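# Carry tube rack through self-closing doors to desk

## Task

Move the tube rack from the counter, through the self-closing doors, onto the desk. It counts only if the rack stands upright on the desk, every tube is seated fully down in a hole, and both doors are closed at the end. Any contact between the rack or a tube and the floor is a failure. One, two or all three robots may be used. Afterwards every robot must have released the rack and moved away from it. A robot that tips over or is left leaning is a failure.

## Robot and tools

Robots. Three identical Hello Robot Stretch 4 units, r1, r2 and r3, each about 1.6 m tall. Each has an omni-wheel base (rim no more than 0.23 m from the base origin), a lift on a vertical mast, a telescoping arm that reaches forward, a wrist with yaw, pitch and roll, and a two-finger gripper. Cameras per robot: <name>_head_camera, <name>_head_left_camera, <name>_head_right_camera, <name>_wrist_camera. Loose objects may occasionally be nudged by an outside disturbance.

Frames. Each robot has its own base frame: origin on the floor below the base centre, x ahead, y to the left, z up. hand_pose is reported in it and marks a point between the open fingertips; with all wrist joints at 0 its axes line up with the base frame. Its printed position may be somewhat wrong. The odometry frame is the base frame as it was when the scene began. Robots share no frame, so where they are relative to each other can only be judged from images, lidar_m and wrist_depth_mm.

execute_actions(actions, cameras). actions is a list holding one action, or empty to just read state and images. The action is an object keyed by robot name. Per robot give base, joints, or both, plus optional pace and contact_limits; or give only end_of_arm: "enable_torque" to revive wrist or gripper motors that shut off. base holds exactly one relative move, counted from the pose in the last reported state: translate_m (metres, forward positive, -2 to 2), strafe_m (metres sideways, left positive, -2 to 2) or rotate_rad (radians, counter-clockwise positive, -3.2 to 3.2). joints holds absolute targets by name: lift_m 0 to 1.2 m; arm_m 0 to 0.55 m; wrist_yaw_rad -1.134 to 4.276 (0 straight ahead, positive left, 3.14 stowed back, above 3.4 the arm may block); wrist_pitch_rad -1.117 to 4.259 (0 level, 1.57 pointing down); wrist_roll_rad -1.117 to 4.259 (0 fingers level, positive turns clockwise viewed from behind); gripper_m -0.038 to 0.141 m, the fingertip gap, negative means the tips press together. Done tolerances: ±0.004 for lift, arm and gripper, ±0.02 for yaw and roll, ±0.05 for pitch. pace is "slow", "default", "fast" or "max" (base up to 0.1/0.3/0.4/0.6 m/s and 1/2/3/4 rad/s; above lift_m 0.2 the start height lowers these, to 0.3 m/s and 1 rad/s at 1.2). contact_limits {"arm_m": x}, x from 0 (gentlest) to 0.75, default 0.5, sets how much force stops the arm. All motions in one action begin together; no action runs past 15 s. Joint targets outside range are clipped and flagged; any other bad key or value rejects the whole call. Anything left out of an action may keep driving toward its previous target. cameras: list of names, omitted/null/["all"] for all, [] for none; the pictures line gives the image order. If a result reports a stop, later calls in the same reply are skipped.

wait(seconds): 0 to 10 s, commands nothing, returns state and images. zoom_image(camera, region): enlarges part of that camera's latest full image; region [x0, y0, x1, y1] in pixels from the top-left, at most 504 by 504. read_manual(section): only "licences"; moves nothing. finished_scene(scene): ends scene number 1 or 2 permanently and reports success; only call it once the goal holds steadily.

Results. base_status and joint_status: "done" (for the base, wheels turned the commanded amount, slip included), "off_target" (stopped short, may still push), "contact_stop_at_<key>" (blocked; that part drops its target and may go slack, a slack lift can sag under load, slack wheels can roll), "limit_stop_at_<name>", "time_out", "torque_fault" (wrist motor limp until enable_torque). "limit_stop_at_tilt" means a lean over 6 degrees; lift, arm and wheels go slack until it eases. "limit_stop_at_own_body": a joint was about to hit the robot itself; moving away works. Risky when pitch is below -0.2 with roll below -0.4 or above 4. To unfold at the start, send lift_m 0.4 with wrist_yaw_rad 0. on_its_own lists what was not commanded; "held at" is a held target, not the position. lidar_m: 12 distances in metres, 30-degree sectors counter-clockwise from straight ahead (4th left, 7th behind, 10th right), seeing from ~0.15 m up to robot height; "-" means nothing or closer than 0.25 m; misses glass, thin legs, much behind. It sees other robots. wrist_depth_mm: 7x7 grid of depths, 100 to 2000 mm, from top-left. base_odometry counts wheel turns only; heading -3.142 to 3.142, left positive. If turned_by_wheels and turned_by_imu differ by over ~0.1 rad, the base hit or slipped and heading is off by about their difference. base_tilt in degrees, forward and right positive, with a fixed bias up to ~1.5. motor_effort: percent of maximum, positive toward higher values, peak in brackets, biased and noisy; wheel positive means turning right. Effort outside rest range suggests a load or a push.

Gripping. Command a gap smaller than the object; a lower value grips harder and pulls it inward by up to a third of the shortfall. Gap reading and "done" do not prove a grasp; a firm grip at targets of 0 or more shows in gripper effort. Tips pressed on a surface can jam; raise the lift.

Avoid. Robots pressing on each other: that fails the run, and once bases touch, even millimetres more is too much; no state line reports such contact. Object contact does not count. Robots do not synchronise, and equal commands can differ by ~3 cm per metre, so a shared load can be strained and tip a robot. Turning or driving with over 1 kg held and arm_m above 0.2 risks tipping, worse at fast paces; so do steady pushes, pulls with a high gripper, or high contact limits. A level gripper holding over ~2 kg, or a gripper jammed by base or arm motion, causes a torque fault. Do not drop, slam or hit things, and keep the rack and tubes off the floor.

Each tool is called as name(argument=value, ...), one argument or row to a line, values as JSON.

## Session

execute_actions(
  actions=[],
)

Scene clock: 0.00 s.
r1.base_odometry: x=+0.000 y=+0.000 heading=+0.000 (m, m, rad; r1's odometry frame)
r1.turned_by_wheels: +0.000 (rad since the last result)
r1.turned_by_imu: +0.000 (rad since the last result)
r1.base_tilt: forward=+1.0 right=-0.7 (deg)
r1.lidar_m: 0.94 1.10 1.71 1.74 2.59 2.17 1.40 0.81 0.68 0.69 0.82 0.93
r1.base_status: not commanded
r1.joint_positions: lift_m=+0.208 arm_m=-0.002 wrist_yaw_rad=+3.137 wrist_pitch_rad=-0.004 wrist_roll_rad=-0.018 gripper_m=+0.057
r1.joint_status: not commanded
r1.motor_effort: lift_m=+18 arm_m=-1 wrist_yaw_rad=-1 wrist_pitch_rad=-8 wrist_roll_rad=+0 gripper_m=-1 wheel_0=+0 wheel_1=+0 wheel_2=+1 (%)
r1.hand_pose: x=-0.1196 y=+0.0887 z=+0.3873 quat_wxyz=(+0.002, +0.002, -0.009, +1.000) (m; r1's base frame)
r1.wrist_depth_mm: - 136 1661 - - - - / - 116 154 - - - - / - 124 167 - - - - / 140 140 1537 - - - - / 878 1160 1499 - - - - / 233 1078 201 1182 203 1255 1205 / 229 831 931 - 931 842 878
r2.base_odometry: x=+0.000 y=+0.000 heading=+0.000 (m, m, rad; r2's odometry frame)
r2.turned_by_wheels: +0.000 (rad since the last result)
r2.turned_by_imu: +0.000 (rad since the last result)
r2.base_tilt: forward=-0.2 right=+1.0 (deg)
r2.lidar_m: 2.61 2.77 2.44 2.34 2.01 1.50 1.48 1.02 0.77 0.72 0.76 1.12
r2.base_status: not commanded
r2.joint_positions: lift_m=+0.283 arm_m=+0.001 wrist_yaw_rad=+3.165 wrist_pitch_rad=+0.020 wrist_roll_rad=+0.008 gripper_m=+0.057
r2.joint_status: not commanded
r2.motor_effort: lift_m=+20 arm_m=-1 wrist_yaw_rad=-1 wrist_pitch_rad=-7 wrist_roll_rad=-1 gripper_m=-3 wheel_0=-1 wheel_1=+0 wheel_2=+0 (%)
r2.hand_pose: x=-0.1180 y=+0.0808 z=+0.4555 quat_wxyz=(-0.011, -0.010, +0.004, +1.000) (m; r2's base frame)
r2.wrist_depth_mm: - - 138 - - - - / - - 137 - - - - / - 108 137 - 1576 1464 1537 / 142 138 154 - 1537 1499 1464 / 209 1430 - - 1537 1537 1464 / 214 1308 196 1708 194 1537 1499 / 214 1060 1078 120 1205 1118 1205
r3.base_odometry: x=+0.000 y=+0.000 heading=+0.000 (m, m, rad; r3's odometry frame)
r3.turned_by_wheels: +0.000 (rad since the last result)
r3.turned_by_imu: +0.000 (rad since the last result)
r3.base_tilt: forward=+0.8 right=+0.4 (deg)
r3.lidar_m: 0.88 1.02 1.76 1.32 1.49 2.23 2.20 2.53 1.72 1.69 1.03 0.87
r3.base_status: not commanded
r3.joint_positions: lift_m=+0.182 arm_m=-0.001 wrist_yaw_rad=+3.243 wrist_pitch_rad=-0.017 wrist_roll_rad=+0.014 gripper_m=+0.057
r3.joint_status: not commanded
r3.motor_effort: lift_m=+19 arm_m=-1 wrist_yaw_rad=+2 wrist_pitch_rad=-6 wrist_roll_rad=-2 gripper_m=-2 wheel_0=+0 wheel_1=+0 wheel_2=+0 (%)
r3.hand_pose: x=-0.1258 y=+0.0579 z=+0.3656 quat_wxyz=(-0.051, +0.008, +0.008, +0.999) (m; r3's base frame)
r3.wrist_depth_mm: - - 130 - - - 1921 / - - 130 - - - 1863 / - 107 131 - - - 1921 / 138 134 177 - - - 1921 / 199 - - - - - 1921 / 199 1098 976 1229 196 1255 1229 / 202 759 854 - 831 820 866
pictures: r1_head_camera, r1_head_left_camera, r1_head_right_camera, r1_wrist_camera, r2_head_camera, r2_head_left_camera, r2_head_right_camera, r2_wrist_camera, r3_head_camera, r3_head_left_camera, r3_head_right_camera, r3_wrist_camera
Images, in order (width x height): r1_head_camera 420x560, r1_head_left_camera 420x672, r1_head_right_camera 420x672, r1_wrist_camera 616x392, r2_head_camera 420x560, r2_head_left_camera 420x672, r2_head_right_camera 420x672, r2_wrist_camera 616x392, r3_head_camera 420x560, r3_head_left_camera 420x672, r3_head_right_camera 420x672, r3_wrist_camera 616x392.

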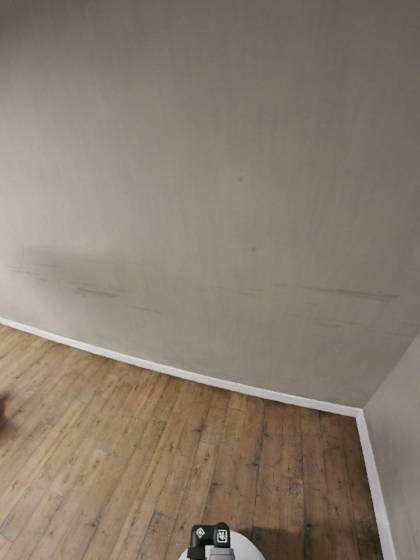

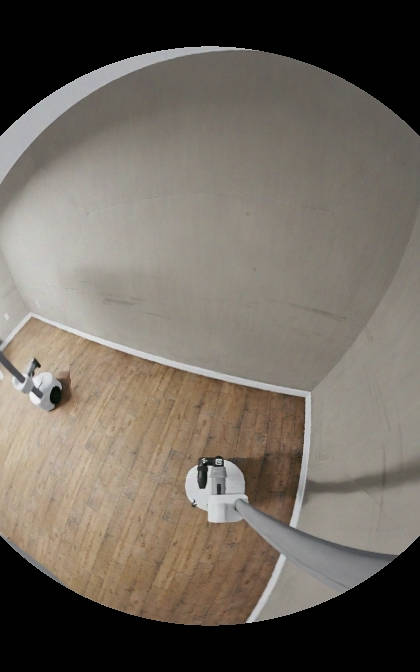

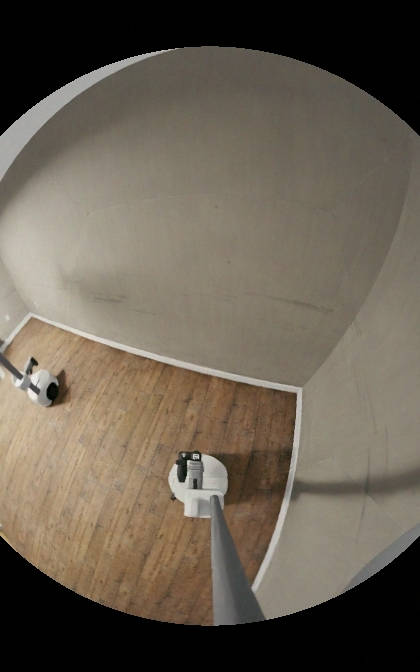

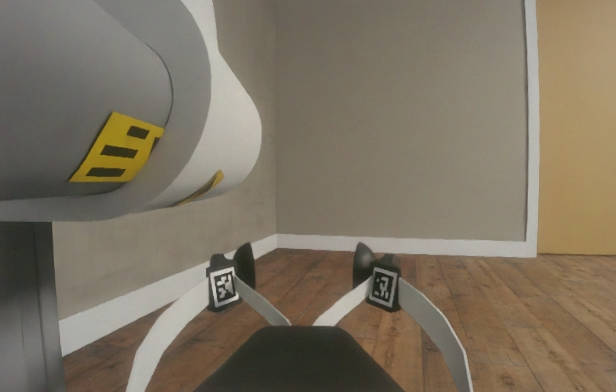

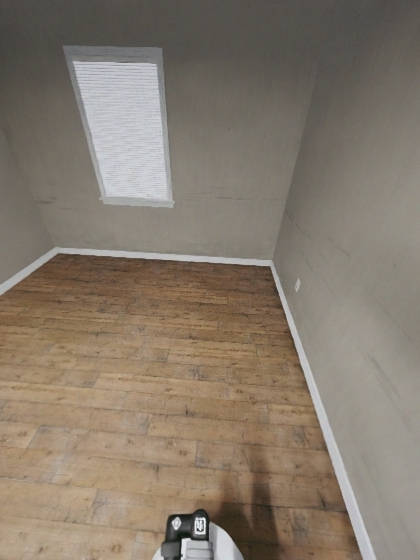

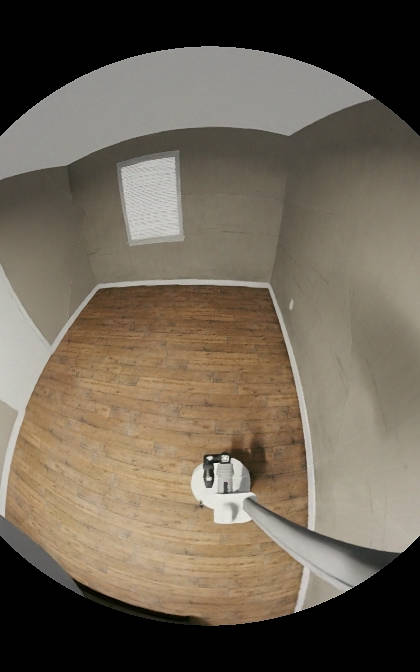

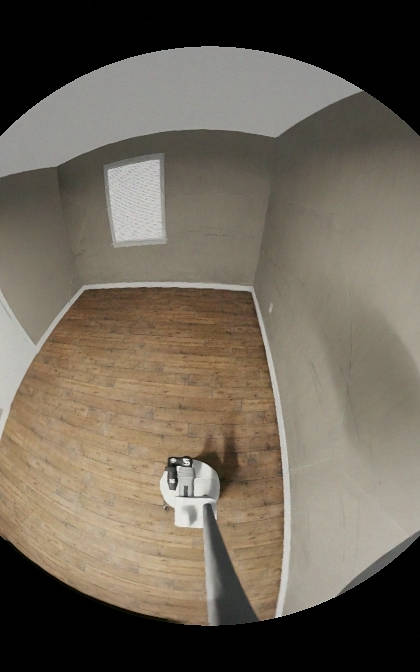

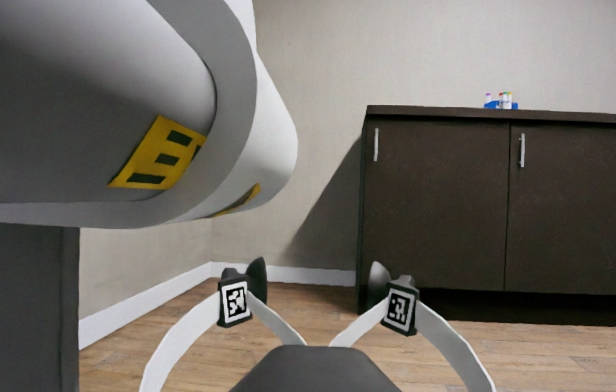

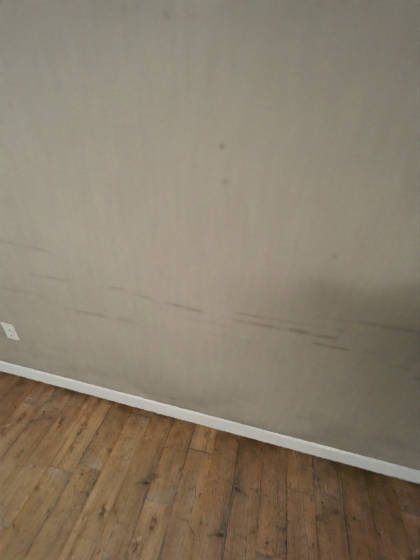

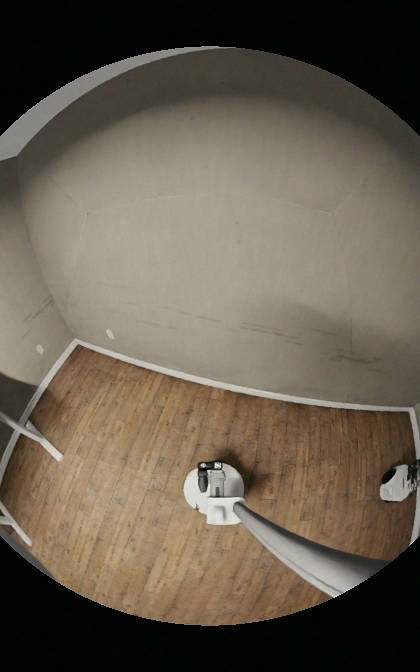

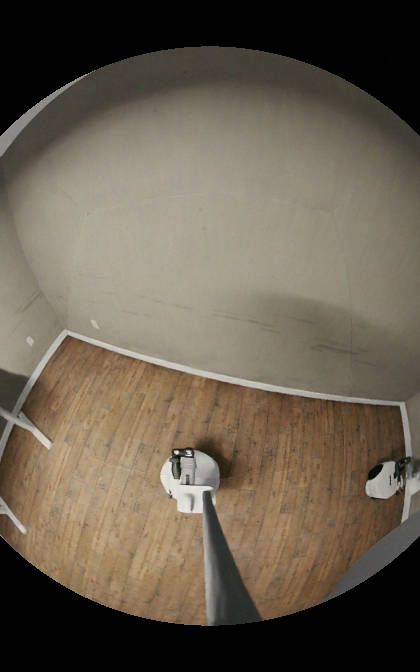

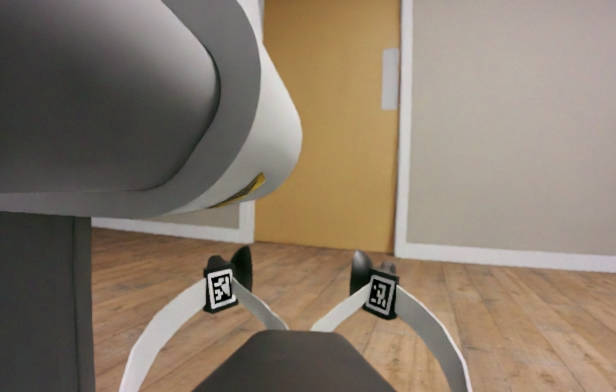

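execute_actions(
  actions=[
    {"r1":{"base":{"rotate_rad":2.88},"pace":"fast"},"r2":{"base":{"rotate_rad":1.5},"joints":{"lift_m":0.6,"wrist_yaw_rad":0},"pace":"fast"},"r3":{"base":{"rotate_rad":2.9},"pace":"fast"}},
  ],
  cameras=["r1_head_camera","r2_head_camera","r2_head_left_camera","r3_head_camera","r3_head_left_camera"],
)

Scene clock: 6.57 s.
r1.base_odometry: x=+0.000 y=+0.000 heading=+2.879 (m, m, rad; r1's odometry frame)
r1.turned_by_wheels: +2.879 (rad since the last result)
r1.turned_by_imu: +2.896 (rad since the last result)
r1.base_tilt: forward=+1.0 right=-0.8 (deg)
r1.lidar_m: 2.15 1.00 0.71 0.68 0.73 0.98 0.95 0.99 1.35 1.70 3.08 2.25
r1.base_status: done
r1.joint_positions: lift_m=+0.208 arm_m=-0.002 wrist_yaw_rad=+3.137 wrist_pitch_rad=-0.004 wrist_roll_rad=-0.018 gripper_m=+0.057
r1.joint_status: not commanded
r1.motor_effort: lift_m=+18(18) arm_m=-1(1) wrist_yaw_rad=-1(1) wrist_pitch_rad=-9(8) wrist_roll_rad=+1(0) gripper_m=-4(3) wheel_0=-3(9) wheel_1=-2(10) wheel_2=-4(16) (%)
r1.hand_pose: x=-0.1195 y=+0.0887 z=+0.3873 quat_wxyz=(+0.002, +0.002, -0.009, +1.000) (m; r1's base frame)
r1.wrist_depth_mm: - 136 1078 1078 1078 1098 866 / - 117 154 1078 1078 1078 891 / - 124 167 1078 1098 1118 891 / 140 140 1118 1118 1118 1118 891 / 1098 1118 1118 1118 1098 1118 904 / 235 1098 201 1098 202 1118 866 / 229 842 931 - 917 854 831
r2.base_odometry: x=+0.000 y=+0.000 heading=+1.499 (m, m, rad; r2's odometry frame)
r2.turned_by_wheels: +1.499 (rad since the last result)
r2.turned_by_imu: +1.477 (rad since the last result)
r2.base_tilt: forward=-0.1 right=+1.2 (deg)
r2.lidar_m: 2.37 2.22 1.54 1.47 1.09 0.77 0.73 0.77 1.02 2.64 2.71 2.49
r2.base_status: done
r2.joint_positions: lift_m=+0.600 arm_m=+0.002 wrist_yaw_rad=+0.000 wrist_pitch_rad=+0.020 wrist_roll_rad=+0.008 gripper_m=+0.057
r2.joint_status: all done
r2.motor_effort: lift_m=+22(23) arm_m=-1(1) wrist_yaw_rad=-1(10) wrist_pitch_rad=-5(7) wrist_roll_rad=-1(2) gripper_m=-5(6) wheel_0=-6(13) wheel_1=-2(8) wheel_2=-5(10) (%)
r2.hand_pose: x=+0.4609 y=-0.0873 z=+0.7723 quat_wxyz=(+1.000, +0.004, +0.010, +0.000) (m; r2's base frame)
r2.wrist_depth_mm: - - - - - - - / - - - - - - - / - - - - - - - / - - - - - - - / - - - - - - - / - - 196 - 194 - - / 1708 1661 1708 120 1983 1756 1808
r3.base_odometry: x=+0.000 y=+0.000 heading=+2.900 (m, m, rad; r3's odometry frame)
r3.turned_by_wheels: +2.900 (rad since the last result)
r3.turned_by_imu: +2.964 (rad since the last result)
r3.base_tilt: forward=+0.6 right=+0.4 (deg)
r3.lidar_m: 2.19 2.34 2.75 1.70 1.31 0.91 0.87 0.94 1.27 1.34 1.35 1.91
r3.base_status: done
r3.joint_positions: lift_m=+0.182 arm_m=-0.001 wrist_yaw_rad=+3.243 wrist_pitch_rad=-0.017 wrist_roll_rad=+0.014 gripper_m=+0.057
r3.joint_status: not commanded
r3.motor_effort: lift_m=+19(19) arm_m=-1(1) wrist_yaw_rad=+2(2) wrist_pitch_rad=-6(6) wrist_roll_rad=-1(2) gripper_m=-2(2) wheel_0=-2(12) wheel_1=+0(11) wheel_2=+1(16) (%)
r3.hand_pose: x=-0.1258 y=+0.0579 z=+0.3656 quat_wxyz=(-0.050, +0.008, +0.008, +0.999) (m; r3's base frame)
r3.wrist_depth_mm: - - 130 1008 991 960 946 / - - 130 1008 976 976 946 / - 107 131 1008 991 976 960 / 138 134 177 1025 991 991 946 / 199 1042 1025 1008 976 976 976 / 199 1025 960 991 196 976 960 / 202 750 842 - 820 820 866
pictures: r1_head_camera, r2_head_camera, r2_head_left_camera, r3_head_camera, r3_head_left_camera
Images, in order (width x height): r1_head_camera 420x560, r2_head_camera 420x560, r2_head_left_camera 420x672, r3_head_camera 420x560, r3_head_left_camera 420x672.

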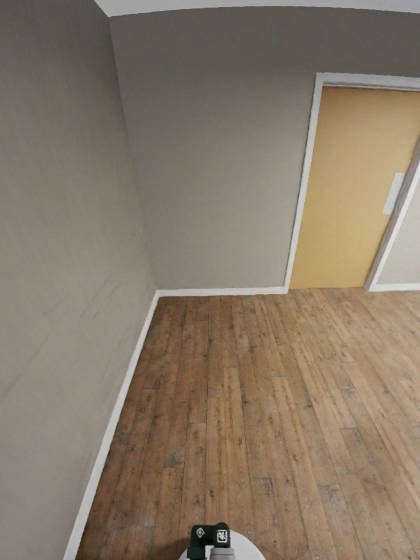

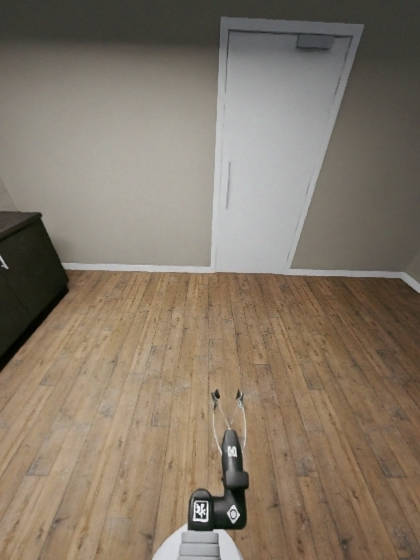

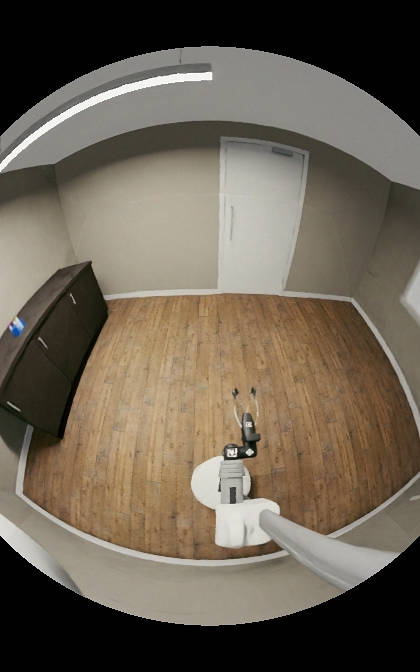

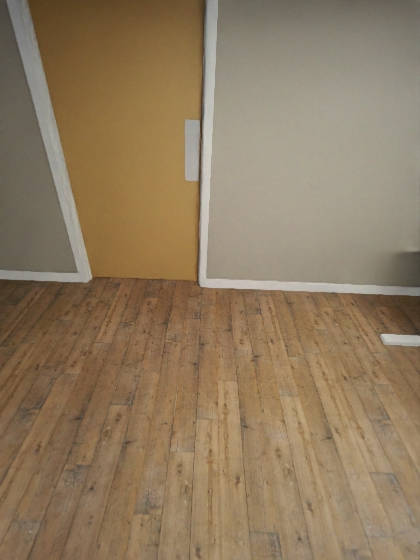

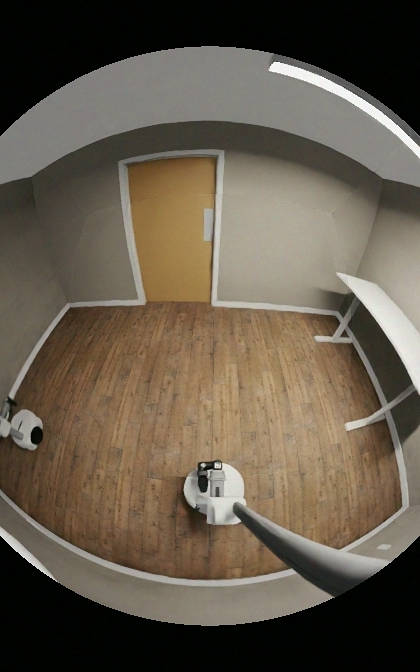

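execute_actions(
  actions=[
    {"r1":{"base":{"strafe_m":-0.5},"pace":"fast"},"r2":{"base":{"translate_m":0.75},"pace":"max"},"r3":{"base":{"translate_m":1.2},"pace":"max"}},
  ],
  cameras=[],
)

execute_actions(
  actions=[
    {"r1":{"base":{"strafe_m":-0.7},"pace":"max"},"r2":{"base":{"rotate_rad":1.6},"joints":{"lift_m":0.9},"pace":"fast"},"r3":{"base":{"strafe_m":0.42},"pace":"fast"}},
  ],
  cameras=["r1_head_camera","r2_head_camera","r3_head_left_camera","r3_head_camera"],
)

Scene clock: 21.97 s.
r1.base_odometry: x=+0.130 y=+0.483 heading=+2.879 (m, m, rad; r1's odometry frame)
r1.turned_by_wheels: +0.000 (rad since the last result)
r1.turned_by_imu: -0.001 (rad since the last result)
r1.base_tilt: forward=+1.0 right=-0.8 (deg)
r1.lidar_m: 2.15 1.73 1.25 1.16 1.24 0.97 0.94 0.98 1.34 2.73 1.59 1.72
r1.base_status: done
r1.joint_positions: lift_m=+0.208 arm_m=-0.002 wrist_yaw_rad=+3.137 wrist_pitch_rad=-0.004 wrist_roll_rad=-0.018 gripper_m=+0.057
r1.joint_status: not commanded
r1.motor_effort: lift_m=+18(18) arm_m=-1(1) wrist_yaw_rad=-1(0) wrist_pitch_rad=-7(8) wrist_roll_rad=+2(0) gripper_m=-2(3) wheel_0=+0(15) wheel_1=+1(15) wheel_2=+0(3) (%)
r1.hand_pose: x=-0.1195 y=+0.0887 z=+0.3873 quat_wxyz=(+0.002, +0.002, -0.009, +1.000) (m; r1's base frame)
r1.wrist_depth_mm: - 136 1098 1078 1118 1078 1098 / - 116 154 1098 1098 1098 1098 / - 124 167 1078 1098 1098 1118 / 140 140 1098 1098 1118 1098 1118 / 1098 1098 1118 1098 1098 1118 1138 / 233 1098 201 1098 202 1078 1098 / 230 842 917 - 917 854 891
r2.base_odometry: x=+0.053 y=+0.748 heading=+1.499 (m, m, rad; r2's odometry frame)
r2.turned_by_wheels: +0.000 (rad since the last result)
r2.turned_by_imu: -0.001 (rad since the last result)
r2.base_tilt: forward=-0.3 right=+1.2 (deg)
r2.lidar_m: 1.61 1.70 1.56 1.46 1.52 1.56 1.47 1.54 2.10 2.61 2.39 1.73
r2.base_status: done
r2.joint_positions: lift_m=+0.600 arm_m=+0.002 wrist_yaw_rad=+0.000 wrist_pitch_rad=+0.020 wrist_roll_rad=+0.008 gripper_m=+0.057
r2.joint_status: not commanded
r2.motor_effort: lift_m=+21(22) arm_m=-1(1) wrist_yaw_rad=-1(2) wrist_pitch_rad=-8(5) wrist_roll_rad=+0(2) gripper_m=-4(2) wheel_0=+4(13) wheel_1=+0(3) wheel_2=-1(16) (%)
r2.hand_pose: x=+0.4608 y=-0.0874 z=+0.7724 quat_wxyz=(+1.000, +0.004, +0.010, +0.000) (m; r2's base frame)
r2.wrist_depth_mm: 1430 1430 1430 1397 1366 1397 1397 / 1464 1430 1397 1430 1430 1397 1397 / 1430 1397 1430 1397 1430 1397 1366 / 1397 1430 1397 1366 1397 1397 1397 / 1430 1366 1366 1397 1430 1397 1366 / 1430 1464 196 1430 195 1397 1430 / 1464 1397 1397 120 1397 1397 1366
r3.base_odometry: x=-1.165 y=+0.287 heading=+2.901 (m, m, rad; r3's odometry frame)
r3.turned_by_wheels: +0.001 (rad since the last result)
r3.turned_by_imu: +0.002 (rad since the last result)
r3.base_tilt: forward=+0.5 right=+0.2 (deg)
r3.lidar_m: 0.98 1.11 1.47 2.61 1.62 2.18 2.07 2.20 1.36 1.29 1.36 1.04
r3.base_status: done
r3.joint_positions: lift_m=+0.182 arm_m=-0.001 wrist_yaw_rad=+3.243 wrist_pitch_rad=-0.017 wrist_roll_rad=+0.014 gripper_m=+0.057
r3.joint_status: not commanded
r3.motor_effort: lift_m=+19(19) arm_m=-1(1) wrist_yaw_rad=+1(2) wrist_pitch_rad=-6(6) wrist_roll_rad=-2(2) gripper_m=-3(2) wheel_0=+3(10) wheel_1=+3(12) wheel_2=+4(19) (%)
r3.hand_pose: x=-0.1258 y=+0.0579 z=+0.3656 quat_wxyz=(-0.051, +0.008, +0.008, +0.999) (m; r3's base frame)
r3.wrist_depth_mm: - - 130 - - - - / - - 130 - - - - / - 107 131 - - - - / 138 134 177 - - - - / 200 - - - - - - / 199 1098 991 1205 196 1229 1229 / 202 759 842 - 831 820 866
pictures: none
No camera images: the call's "cameras" was empty. Leave "cameras" out to get every camera's image.

Scene clock: 24.47 s.
r1.base_odometry: x=+0.311 y=+1.159 heading=+2.879 (m, m, rad; r1's odometry frame)
r1.turned_by_wheels: +0.000 (rad since the last result)
r1.turned_by_imu: +0.000 (rad since the last result)
r1.base_tilt: forward=+1.0 right=-0.7 (deg)
r1.lidar_m: 0.97 2.22 1.95 1.88 1.36 0.99 0.94 0.98 1.35 2.04 2.10 0.97
r1.base_status: done
r1.joint_positions: lift_m=+0.208 arm_m=-0.002 wrist_yaw_rad=+3.137 wrist_pitch_rad=-0.004 wrist_roll_rad=-0.018 gripper_m=+0.057
r1.joint_status: not commanded
r1.motor_effort: lift_m=+18(18) arm_m=-1(1) wrist_yaw_rad=-2(1) wrist_pitch_rad=-8(9) wrist_roll_rad=+1(0) gripper_m=-5(2) wheel_0=+1(19) wheel_1=+0(16) wheel_2=+0(2) (%)
r1.hand_pose: x=-0.1195 y=+0.0886 z=+0.3873 quat_wxyz=(+0.002, +0.002, -0.009, +1.000) (m; r1's base frame)
r1.wrist_depth_mm: - 137 1078 1078 1060 1098 1078 / - 116 154 1098 1060 1098 1098 / - 124 167 1098 1098 1098 1078 / 140 140 1098 1098 1098 1098 1098 / 1098 1098 1098 1118 1098 1098 1118 / 233 1078 200 1118 202 1118 1118 / 229 831 931 - 931 842 878
r2.base_odometry: x=+0.053 y=+0.748 heading=+3.098 (m, m, rad; r2's odometry frame)
r2.turned_by_wheels: +1.599 (rad since the last result)
r2.turned_by_imu: +1.575 (rad since the last result)
r2.base_tilt: forward=-0.2 right=+1.2 (deg)
r2.lidar_m: 1.46 1.54 1.53 1.47 1.55 2.15 2.66 2.33 1.70 1.59 1.71 1.53
r2.base_status: done
r2.joint_positions: lift_m=+0.900 arm_m=+0.002 wrist_yaw_rad=+0.000 wrist_pitch_rad=+0.020 wrist_roll_rad=+0.008 gripper_m=+0.057
r2.joint_status: all done
r2.motor_effort: lift_m=+22(26) arm_m=-1(1) wrist_yaw_rad=-1(2) wrist_pitch_rad=-7(5) wrist_roll_rad=-2(1) gripper_m=-2(7) wheel_0=-6(13) wheel_1=-1(8) wheel_2=-4(13) (%)
r2.hand_pose: x=+0.4609 y=-0.0874 z=+1.0722 quat_wxyz=(+1.000, +0.004, +0.010, +0.000) (m; r2's base frame)
r2.wrist_depth_mm: 1983 1921 1863 1863 1921 1756 1756 / 1983 1921 1921 1863 1808 1863 1756 / 1921 1863 1863 1863 1863 1863 1808 / 1983 1921 1863 1921 1921 1808 1756 / 1863 1921 1308 1397 1499 1576 1661 / 1921 1281 197 1255 195 1255 1229 / 1983 1308 1255 120 1229 1255 1255
r3.base_odometry: x=-1.266 y=-0.121 heading=+2.901 (m, m, rad; r3's odometry frame)
r3.turned_by_wheels: +0.000 (rad since the last result)
r3.turned_by_imu: -0.001 (rad since the last result)
r3.base_tilt: forward=+0.6 right=+0.6 (deg)
r3.lidar_m: 1.06 1.11 1.47 2.20 2.30 0.98 0.98 2.18 1.80 1.70 1.43 1.07
r3.base_status: done
r3.joint_positions: lift_m=+0.182 arm_m=-0.001 wrist_yaw_rad=+3.243 wrist_pitch_rad=-0.017 wrist_roll_rad=+0.014 gripper_m=+0.057
r3.joint_status: not commanded
r3.motor_effort: lift_m=+19(19) arm_m=-1(1) wrist_yaw_rad=+1(2) wrist_pitch_rad=-6(6) wrist_roll_rad=-2(1) gripper_m=-2(2) wheel_0=-1(14) wheel_1=+2(16) wheel_2=+0(2) (%)
r3.hand_pose: x=-0.1258 y=+0.0579 z=+0.3656 quat_wxyz=(-0.051, +0.008, +0.008, +0.999) (m; r3's base frame)
r3.wrist_depth_mm: - - 130 - - - - / - - 130 - - - - / - 107 131 - - - - / 138 134 177 - 1281 - - / 200 - - - 1160 - - / 200 1098 960 1205 196 1118 1229 / 202 741 842 - 820 820 854
pictures: r1_head_camera, r2_head_camera, r3_head_camera, r3_head_left_camera
Images, in order (width x height): r1_head_camera 420x560, r2_head_camera 420x560, r3_head_camera 420x560, r3_head_left_camera 420x672.

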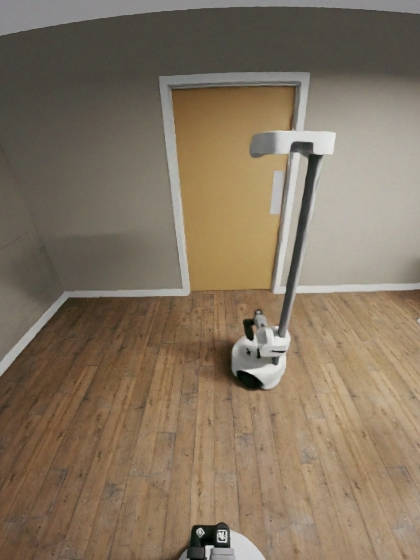

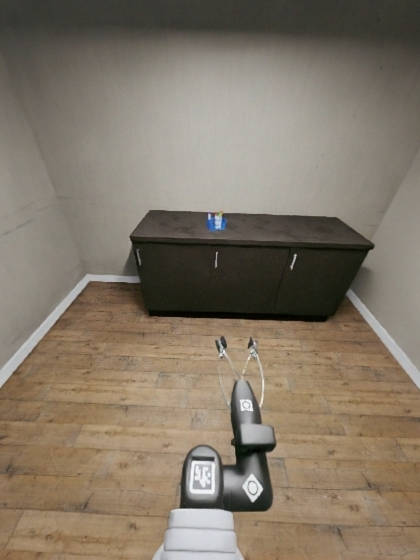

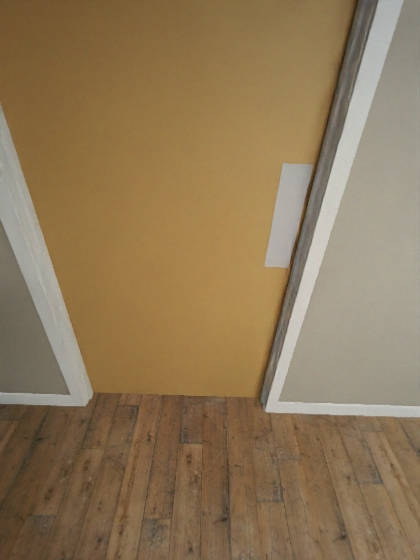

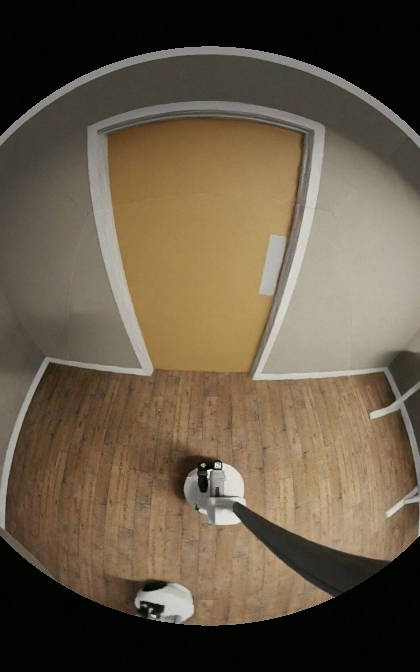

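execute_actions(
  actions=[
    {"r1":{"base":{"strafe_m":-0.2},"pace":"fast"},"r2":{"base":{"translate_m":0.3},"joints":{"wrist_pitch_rad":0.5},"pace":"max"},"r3":{"base":{"strafe_m":0.09},"pace":"fast"}},
  ],
  cameras=[],
)

execute_actions(
  actions=[
    {"r1":{"base":{"translate_m":0.7},"pace":"fast"},"r2":{"base":{"translate_m":0.65},"joints":{"lift_m":1.0},"pace":"max"},"r3":{"base":{"translate_m":0.79},"pace":"fast"}},
  ],
  cameras=[],
)

execute_actions(
  actions=[
    {"r1":{"base":{"translate_m":0.4}},"r3":{"base":{"translate_m":0.3},"pace":"slow"}},
  ],
  cameras=["r1_head_camera","r2_head_camera","r2_wrist_camera","r3_head_left_camera"],
)

Scene clock: 33.83 s.
r1.base_odometry: x=+0.363 y=+1.352 heading=+2.880 (m, m, rad; r1's odometry frame)
r1.turned_by_wheels: +0.000 (rad since the last result)
r1.turned_by_imu: +0.000 (rad since the last result)
r1.base_tilt: forward=+1.0 right=-0.7 (deg)
r1.lidar_m: 0.93 2.24 2.17 2.08 1.36 0.97 0.94 0.98 1.34 1.84 1.90 2.27
r1.base_status: done
r1.joint_positions: lift_m=+0.208 arm_m=-0.002 wrist_yaw_rad=+3.137 wrist_pitch_rad=-0.004 wrist_roll_rad=-0.018 gripper_m=+0.057
r1.joint_status: not commanded
r1.motor_effort: lift_m=+18(18) arm_m=-1(1) wrist_yaw_rad=-1(2) wrist_pitch_rad=-9(9) wrist_roll_rad=+1(0) gripper_m=-2(3) wheel_0=+1(13) wheel_1=+0(14) wheel_2=+0(2) (%)
r1.hand_pose: x=-0.1195 y=+0.0886 z=+0.3873 quat_wxyz=(+0.002, +0.002, -0.009, +1.000) (m; r1's base frame)
r1.wrist_depth_mm: - 136 1060 1060 1098 1078 1078 / - 117 154 1078 1098 1098 1098 / - 124 167 1078 1078 1098 1098 / 140 140 1098 1098 1118 1098 1098 / 1098 1098 1098 1098 1118 1098 1118 / 234 1098 200 1098 202 1098 1098 / 229 831 931 - 931 842 878
r2.base_odometry: x=-0.246 y=+0.761 heading=+3.099 (m, m, rad; r2's odometry frame)
r2.turned_by_wheels: +0.000 (rad since the last result)
r2.turned_by_imu: +0.001 (rad since the last result)
r2.base_tilt: forward=-0.2 right=+1.1 (deg)
r2.lidar_m: 1.16 1.23 1.56 1.48 1.53 2.12 2.96 2.32 1.66 1.63 1.70 1.21
r2.base_status: done
r2.joint_positions: lift_m=+0.900 arm_m=+0.002 wrist_yaw_rad=+0.000 wrist_pitch_rad=+0.502 wrist_roll_rad=+0.008 gripper_m=+0.057
r2.joint_status: all done
r2.motor_effort: lift_m=+22(22) arm_m=-1(1) wrist_yaw_rad=-1(0) wrist_pitch_rad=-4(6) wrist_roll_rad=-1(1) gripper_m=-2(3) wheel_0=+5(12) wheel_1=+2(9) wheel_2=-3(17) (%)
r2.hand_pose: x=+0.4253 y=-0.0874 z=+0.9393 quat_wxyz=(+0.969, +0.004, +0.248, -0.001) (m; r2's base frame)
r2.wrist_depth_mm: 1464 1499 1464 1430 1430 1366 1336 / 1537 991 960 976 946 991 1078 / 1708 1060 1008 991 991 960 960 / 1808 1118 1098 1078 1078 1025 1042 / 1708 1205 1182 1160 1138 1138 1118 / 1430 1397 196 1255 193 1255 1229 / 1205 1229 1255 120 1281 1229 1255
r3.base_odometry: x=-1.287 y=-0.208 heading=+2.901 (m, m, rad; r3's odometry frame)
r3.turned_by_wheels: +0.000 (rad since the last result)
r3.turned_by_imu: -0.001 (rad since the last result)
r3.base_tilt: forward=+0.6 right=+0.4 (deg)
r3.lidar_m: 1.04 1.12 1.44 2.10 2.20 2.21 0.92 2.19 1.89 1.80 1.46 1.10
r3.base_status: done
r3.joint_positions: lift_m=+0.182 arm_m=-0.001 wrist_yaw_rad=+3.243 wrist_pitch_rad=-0.017 wrist_roll_rad=+0.014 gripper_m=+0.057
r3.joint_status: not commanded
r3.motor_effort: lift_m=+19(19) arm_m=-1(1) wrist_yaw_rad=+1(1) wrist_pitch_rad=-7(6) wrist_roll_rad=-1(1) gripper_m=-2(2) wheel_0=-1(13) wheel_1=+2(17) wheel_2=+0(2) (%)
r3.hand_pose: x=-0.1258 y=+0.0579 z=+0.3656 quat_wxyz=(-0.051, +0.008, +0.008, +0.999) (m; r3's base frame)
r3.wrist_depth_mm: - - 130 - - - - / - - 130 - - - - / - 107 131 1281 - - - / 138 134 177 1308 - - - / 199 - - 1118 - - - / 199 1098 960 1060 196 1255 1229 / 202 750 842 - 831 809 866
pictures: none
No camera images: the call's "cameras" was empty. Leave "cameras" out to get every camera's image.

Scene clock: 37.10 s.
r1.base_odometry: x=-0.313 y=+1.533 heading=+2.880 (m, m, rad; r1's odometry frame)
r1.turned_by_wheels: +0.000 (rad since the last result)
r1.turned_by_imu: -0.001 (rad since the last result)
r1.base_tilt: forward=+1.0 right=-0.7 (deg)
r1.lidar_m: 1.03 1.55 2.09 2.09 2.19 1.70 1.62 1.71 2.32 1.81 1.93 1.53
r1.base_status: done
r1.joint_positions: lift_m=+0.208 arm_m=-0.002 wrist_yaw_rad=+3.137 wrist_pitch_rad=-0.004 wrist_roll_rad=-0.018 gripper_m=+0.057
r1.joint_status: not commanded
r1.motor_effort: lift_m=+18(18) arm_m=-1(1) wrist_yaw_rad=-1(1) wrist_pitch_rad=-9(10) wrist_roll_rad=+0(1) gripper_m=-3(5) wheel_0=+4(8) wheel_1=+4(9) wheel_2=-4(15) (%)
r1.hand_pose: x=-0.1195 y=+0.0886 z=+0.3873 quat_wxyz=(+0.002, +0.002, -0.009, +1.000) (m; r1's base frame)
r1.wrist_depth_mm: - 137 1808 1808 1808 1808 1808 / - 117 154 1756 1808 1808 1808 / - 124 167 1756 1808 1756 1808 / 140 140 1808 1808 1863 1863 1921 / 1708 1808 1756 1863 1921 1808 1808 / 233 1255 201 1182 203 1255 1205 / 229 842 931 - 917 842 878
r2.base_odometry: x=-0.895 y=+0.788 heading=+3.099 (m, m, rad; r2's odometry frame)
r2.turned_by_wheels: +0.000 (rad since the last result)
r2.turned_by_imu: -0.002 (rad since the last result)
r2.base_tilt: forward=-0.2 right=+1.2 (deg)
r2.lidar_m: 0.50 0.54 0.75 1.49 1.55 2.11 3.62 2.31 1.71 1.63 0.77 0.54
r2.base_status: done
r2.joint_positions: lift_m=+1.000 arm_m=+0.002 wrist_yaw_rad=+0.000 wrist_pitch_rad=+0.502 wrist_roll_rad=+0.008 gripper_m=+0.057
r2.joint_status: all done
r2.motor_effort: lift_m=+20(25) arm_m=-1(1) wrist_yaw_rad=-2(0) wrist_pitch_rad=-7(6) wrist_roll_rad=-1(2) gripper_m=-3(1) wheel_0=+4(12) wheel_1=+1(1) wheel_2=-1(17) (%)
r2.hand_pose: x=+0.4253 y=-0.0874 z=+1.0393 quat_wxyz=(+0.969, +0.004, +0.248, -0.001) (m; r2's base frame)
r2.wrist_depth_mm: 866 866 842 831 820 809 809 / 931 904 891 878 866 854 854 / 831 831 831 788 866 878 891 / 585 597 564 539 615 627 634 / 459 462 473 473 480 480 484 / 410 404 197 394 195 392 392 / 484 466 455 120 436 394 436
r3.base_odometry: x=-2.054 y=-0.020 heading=+2.901 (m, m, rad; r3's odometry frame)
r3.turned_by_wheels: +0.000 (rad since the last result)
r3.turned_by_imu: +0.000 (rad since the last result)
r3.base_tilt: forward=+0.7 right=+0.5 (deg)
r3.lidar_m: 0.26 0.29 0.41 0.95 2.20 3.02 1.03 3.02 1.90 0.90 0.40 0.30
r3.base_status: done
r3.joint_positions: lift_m=+0.182 arm_m=-0.001 wrist_yaw_rad=+3.243 wrist_pitch_rad=-0.017 wrist_roll_rad=+0.014 gripper_m=+0.057
r3.joint_status: not commanded
r3.motor_effort: lift_m=+19(19) arm_m=-1(1) wrist_yaw_rad=+2(2) wrist_pitch_rad=-6(6) wrist_roll_rad=-1(1) gripper_m=-3(2) wheel_0=+2(12) wheel_1=+4(11) wheel_2=+0(15) (%)
r3.hand_pose: x=-0.1258 y=+0.0579 z=+0.3656 quat_wxyz=(-0.051, +0.008, +0.008, +0.999) (m; r3's base frame)
r3.wrist_depth_mm: - - 130 - - - - / - - 130 - - - - / - 107 131 1430 - - - / 138 134 177 1397 - - - / 199 - - 1160 - - - / 200 1078 960 1118 196 1229 1229 / 202 750 842 - 831 820 866
pictures: none
No camera images: the call's "cameras" was empty. Leave "cameras" out to get every camera's image.

Scene clock: 41.37 s.
r1.base_odometry: x=-0.699 y=+1.637 heading=+2.880 (m, m, rad; r1's odometry frame)
r1.turned_by_wheels: +0.000 (rad since the last result)
r1.turned_by_imu: -0.001 (rad since the last result)
r1.base_tilt: forward=+1.0 right=-0.7 (deg)
r1.lidar_m: 0.74 0.79 1.53 2.08 2.17 2.12 2.03 2.11 1.92 1.83 1.53 1.16
r1.base_status: done
r1.joint_positions: lift_m=+0.208 arm_m=-0.002 wrist_yaw_rad=+3.137 wrist_pitch_rad=-0.004 wrist_roll_rad=-0.018 gripper_m=+0.057
r1.joint_status: not commanded
r1.motor_effort: lift_m=+18(18) arm_m=-1(1) wrist_yaw_rad=-2(1) wrist_pitch_rad=-9(9) wrist_roll_rad=+0(1) gripper_m=-4(4) wheel_0=+4(6) wheel_1=+2(7) wheel_2=-4(15) (%)
r1.hand_pose: x=-0.1195 y=+0.0886 z=+0.3873 quat_wxyz=(+0.002, +0.002, -0.009, +1.000) (m; r1's base frame)
r1.wrist_depth_mm: - 136 - - - - - / - 116 154 - - - - / - 124 167 - - - - / 139 140 - - - - - / 1708 - - - - - - / 232 1255 201 1182 202 1229 1205 / 229 842 917 - 917 842 878
r2.base_odometry: x=-0.895 y=+0.788 heading=+3.099 (m, m, rad; r2's odometry frame)
r2.turned_by_wheels: +0.000 (rad since the last result)
r2.turned_by_imu: +0.001 (rad since the last result)
r2.base_tilt: forward=-0.2 right=+1.2 (deg)
r2.lidar_m: 0.50 0.53 0.76 1.46 1.53 2.14 3.66 2.33 1.71 1.64 0.78 0.56
r2.base_status: not commanded
r2.joint_positions: lift_m=+1.000 arm_m=+0.002 wrist_yaw_rad=+0.000 wrist_pitch_rad=+0.502 wrist_roll_rad=+0.008 gripper_m=+0.057
r2.joint_status: not commanded
r2.motor_effort: lift_m=+21(21) arm_m=-1(1) wrist_yaw_rad=-1(3) wrist_pitch_rad=-6(5) wrist_roll_rad=+0(0) gripper_m=-2(2) wheel_0=+4(4) wheel_1=+1(1) wheel_2=-1(1) (%)
r2.hand_pose: x=+0.4253 y=-0.0874 z=+1.0393 quat_wxyz=(+0.969, +0.004, +0.248, -0.001) (m; r2's base frame)
r2.wrist_depth_mm: 866 866 854 831 820 809 788 / 931 904 891 891 866 866 854 / 831 820 820 788 866 878 878 / 591 597 569 544 615 627 627 / 455 466 469 477 477 480 484 / 407 404 197 397 194 394 392 / 488 466 455 120 439 397 433
r3.base_odometry: x=-2.344 y=+0.051 heading=+2.902 (m, m, rad; r3's odometry frame)
r3.turned_by_wheels: +0.001 (rad since the last result)
r3.turned_by_imu: +0.050 (rad since the last result)
r3.base_tilt: forward=+0.7 right=+0.3 (deg)
r3.lidar_m: - 0.25 0.29 0.65 2.13 2.98 0.74 0.88 2.00 0.56 0.28 0.25
r3.base_status: done
r3.joint_positions: lift_m=+0.182 arm_m=-0.001 wrist_yaw_rad=+3.243 wrist_pitch_rad=-0.017 wrist_roll_rad=+0.014 gripper_m=+0.057
r3.joint_status: not commanded
r3.motor_effort: lift_m=+19(19) arm_m=-1(1) wrist_yaw_rad=+2(3) wrist_pitch_rad=-6(6) wrist_roll_rad=-2(2) gripper_m=-1(3) wheel_0=+18(23) wheel_1=+17(25) wheel_2=-27(29) (%)
r3.hand_pose: x=-0.1258 y=+0.0579 z=+0.3656 quat_wxyz=(-0.051, +0.008, +0.008, +0.999) (m; r3's base frame)
r3.wrist_depth_mm: - - 130 - - - - / - - 130 - - - - / - 107 131 - - - - / 138 134 177 946 - - - / 200 - 1756 1098 - - - / 199 1098 854 866 196 1229 1205 / 202 750 842 - 820 820 866
pictures: r1_head_camera, r2_head_camera, r2_wrist_camera, r3_head_left_camera
Images, in order (width x height): r1_head_camera 420x560, r2_head_camera 420x560, r2_wrist_camera 616x392, r3_head_left_camera 420x672.

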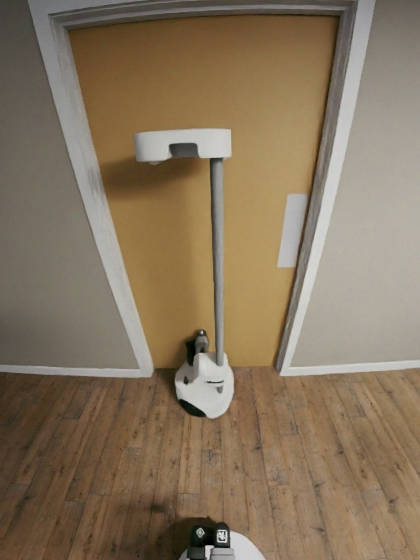

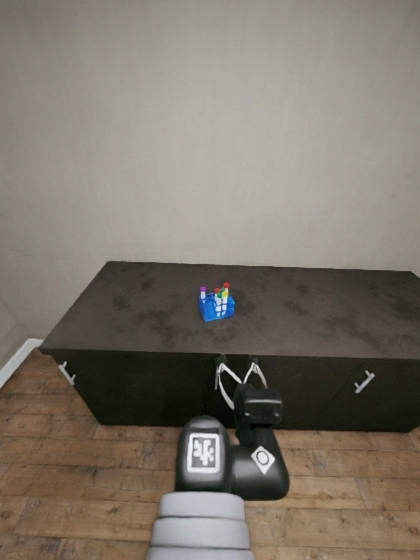

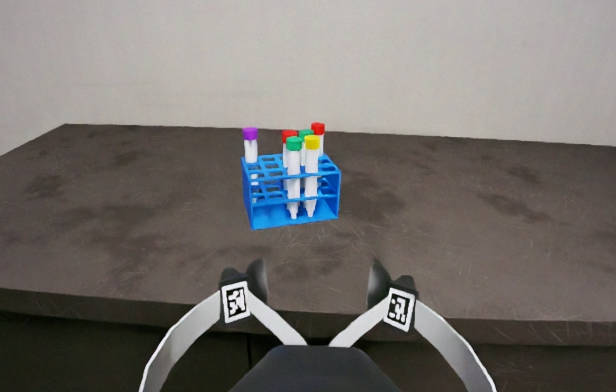

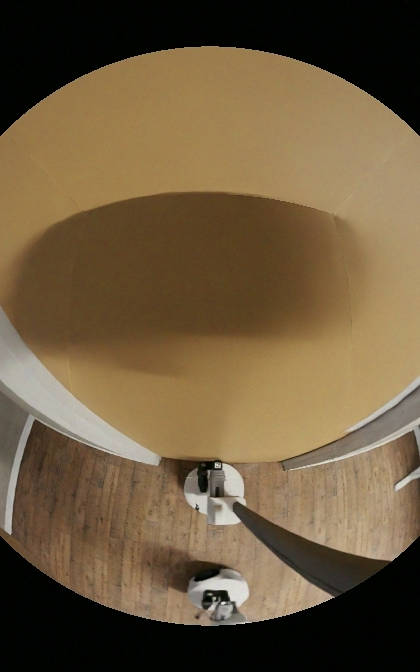

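zoom_image(
  camera="r2_wrist_camera",
  region=[210,100,390,250],
)

zoom_image(
  camera="r2_head_camera",
  region=[160,260,300,400],
)

Region (210, 100, 390, 250) of r2_wrist_camera's 616x392 image, scaled by 2.800.

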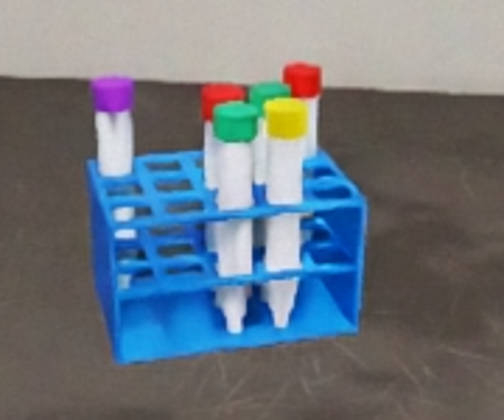

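Region (160, 260, 300, 400) of r2_head_camera's 420x560 image, scaled by 3.600, with more detail than that image has.

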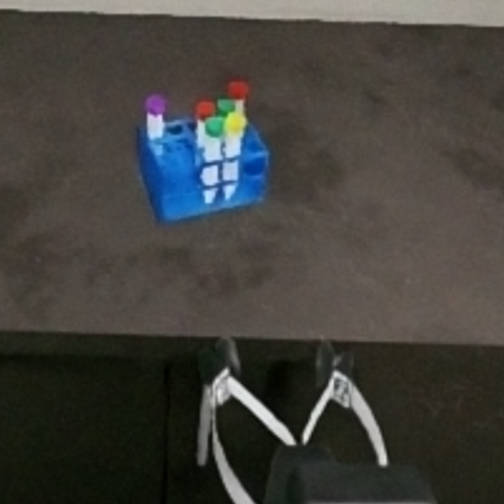

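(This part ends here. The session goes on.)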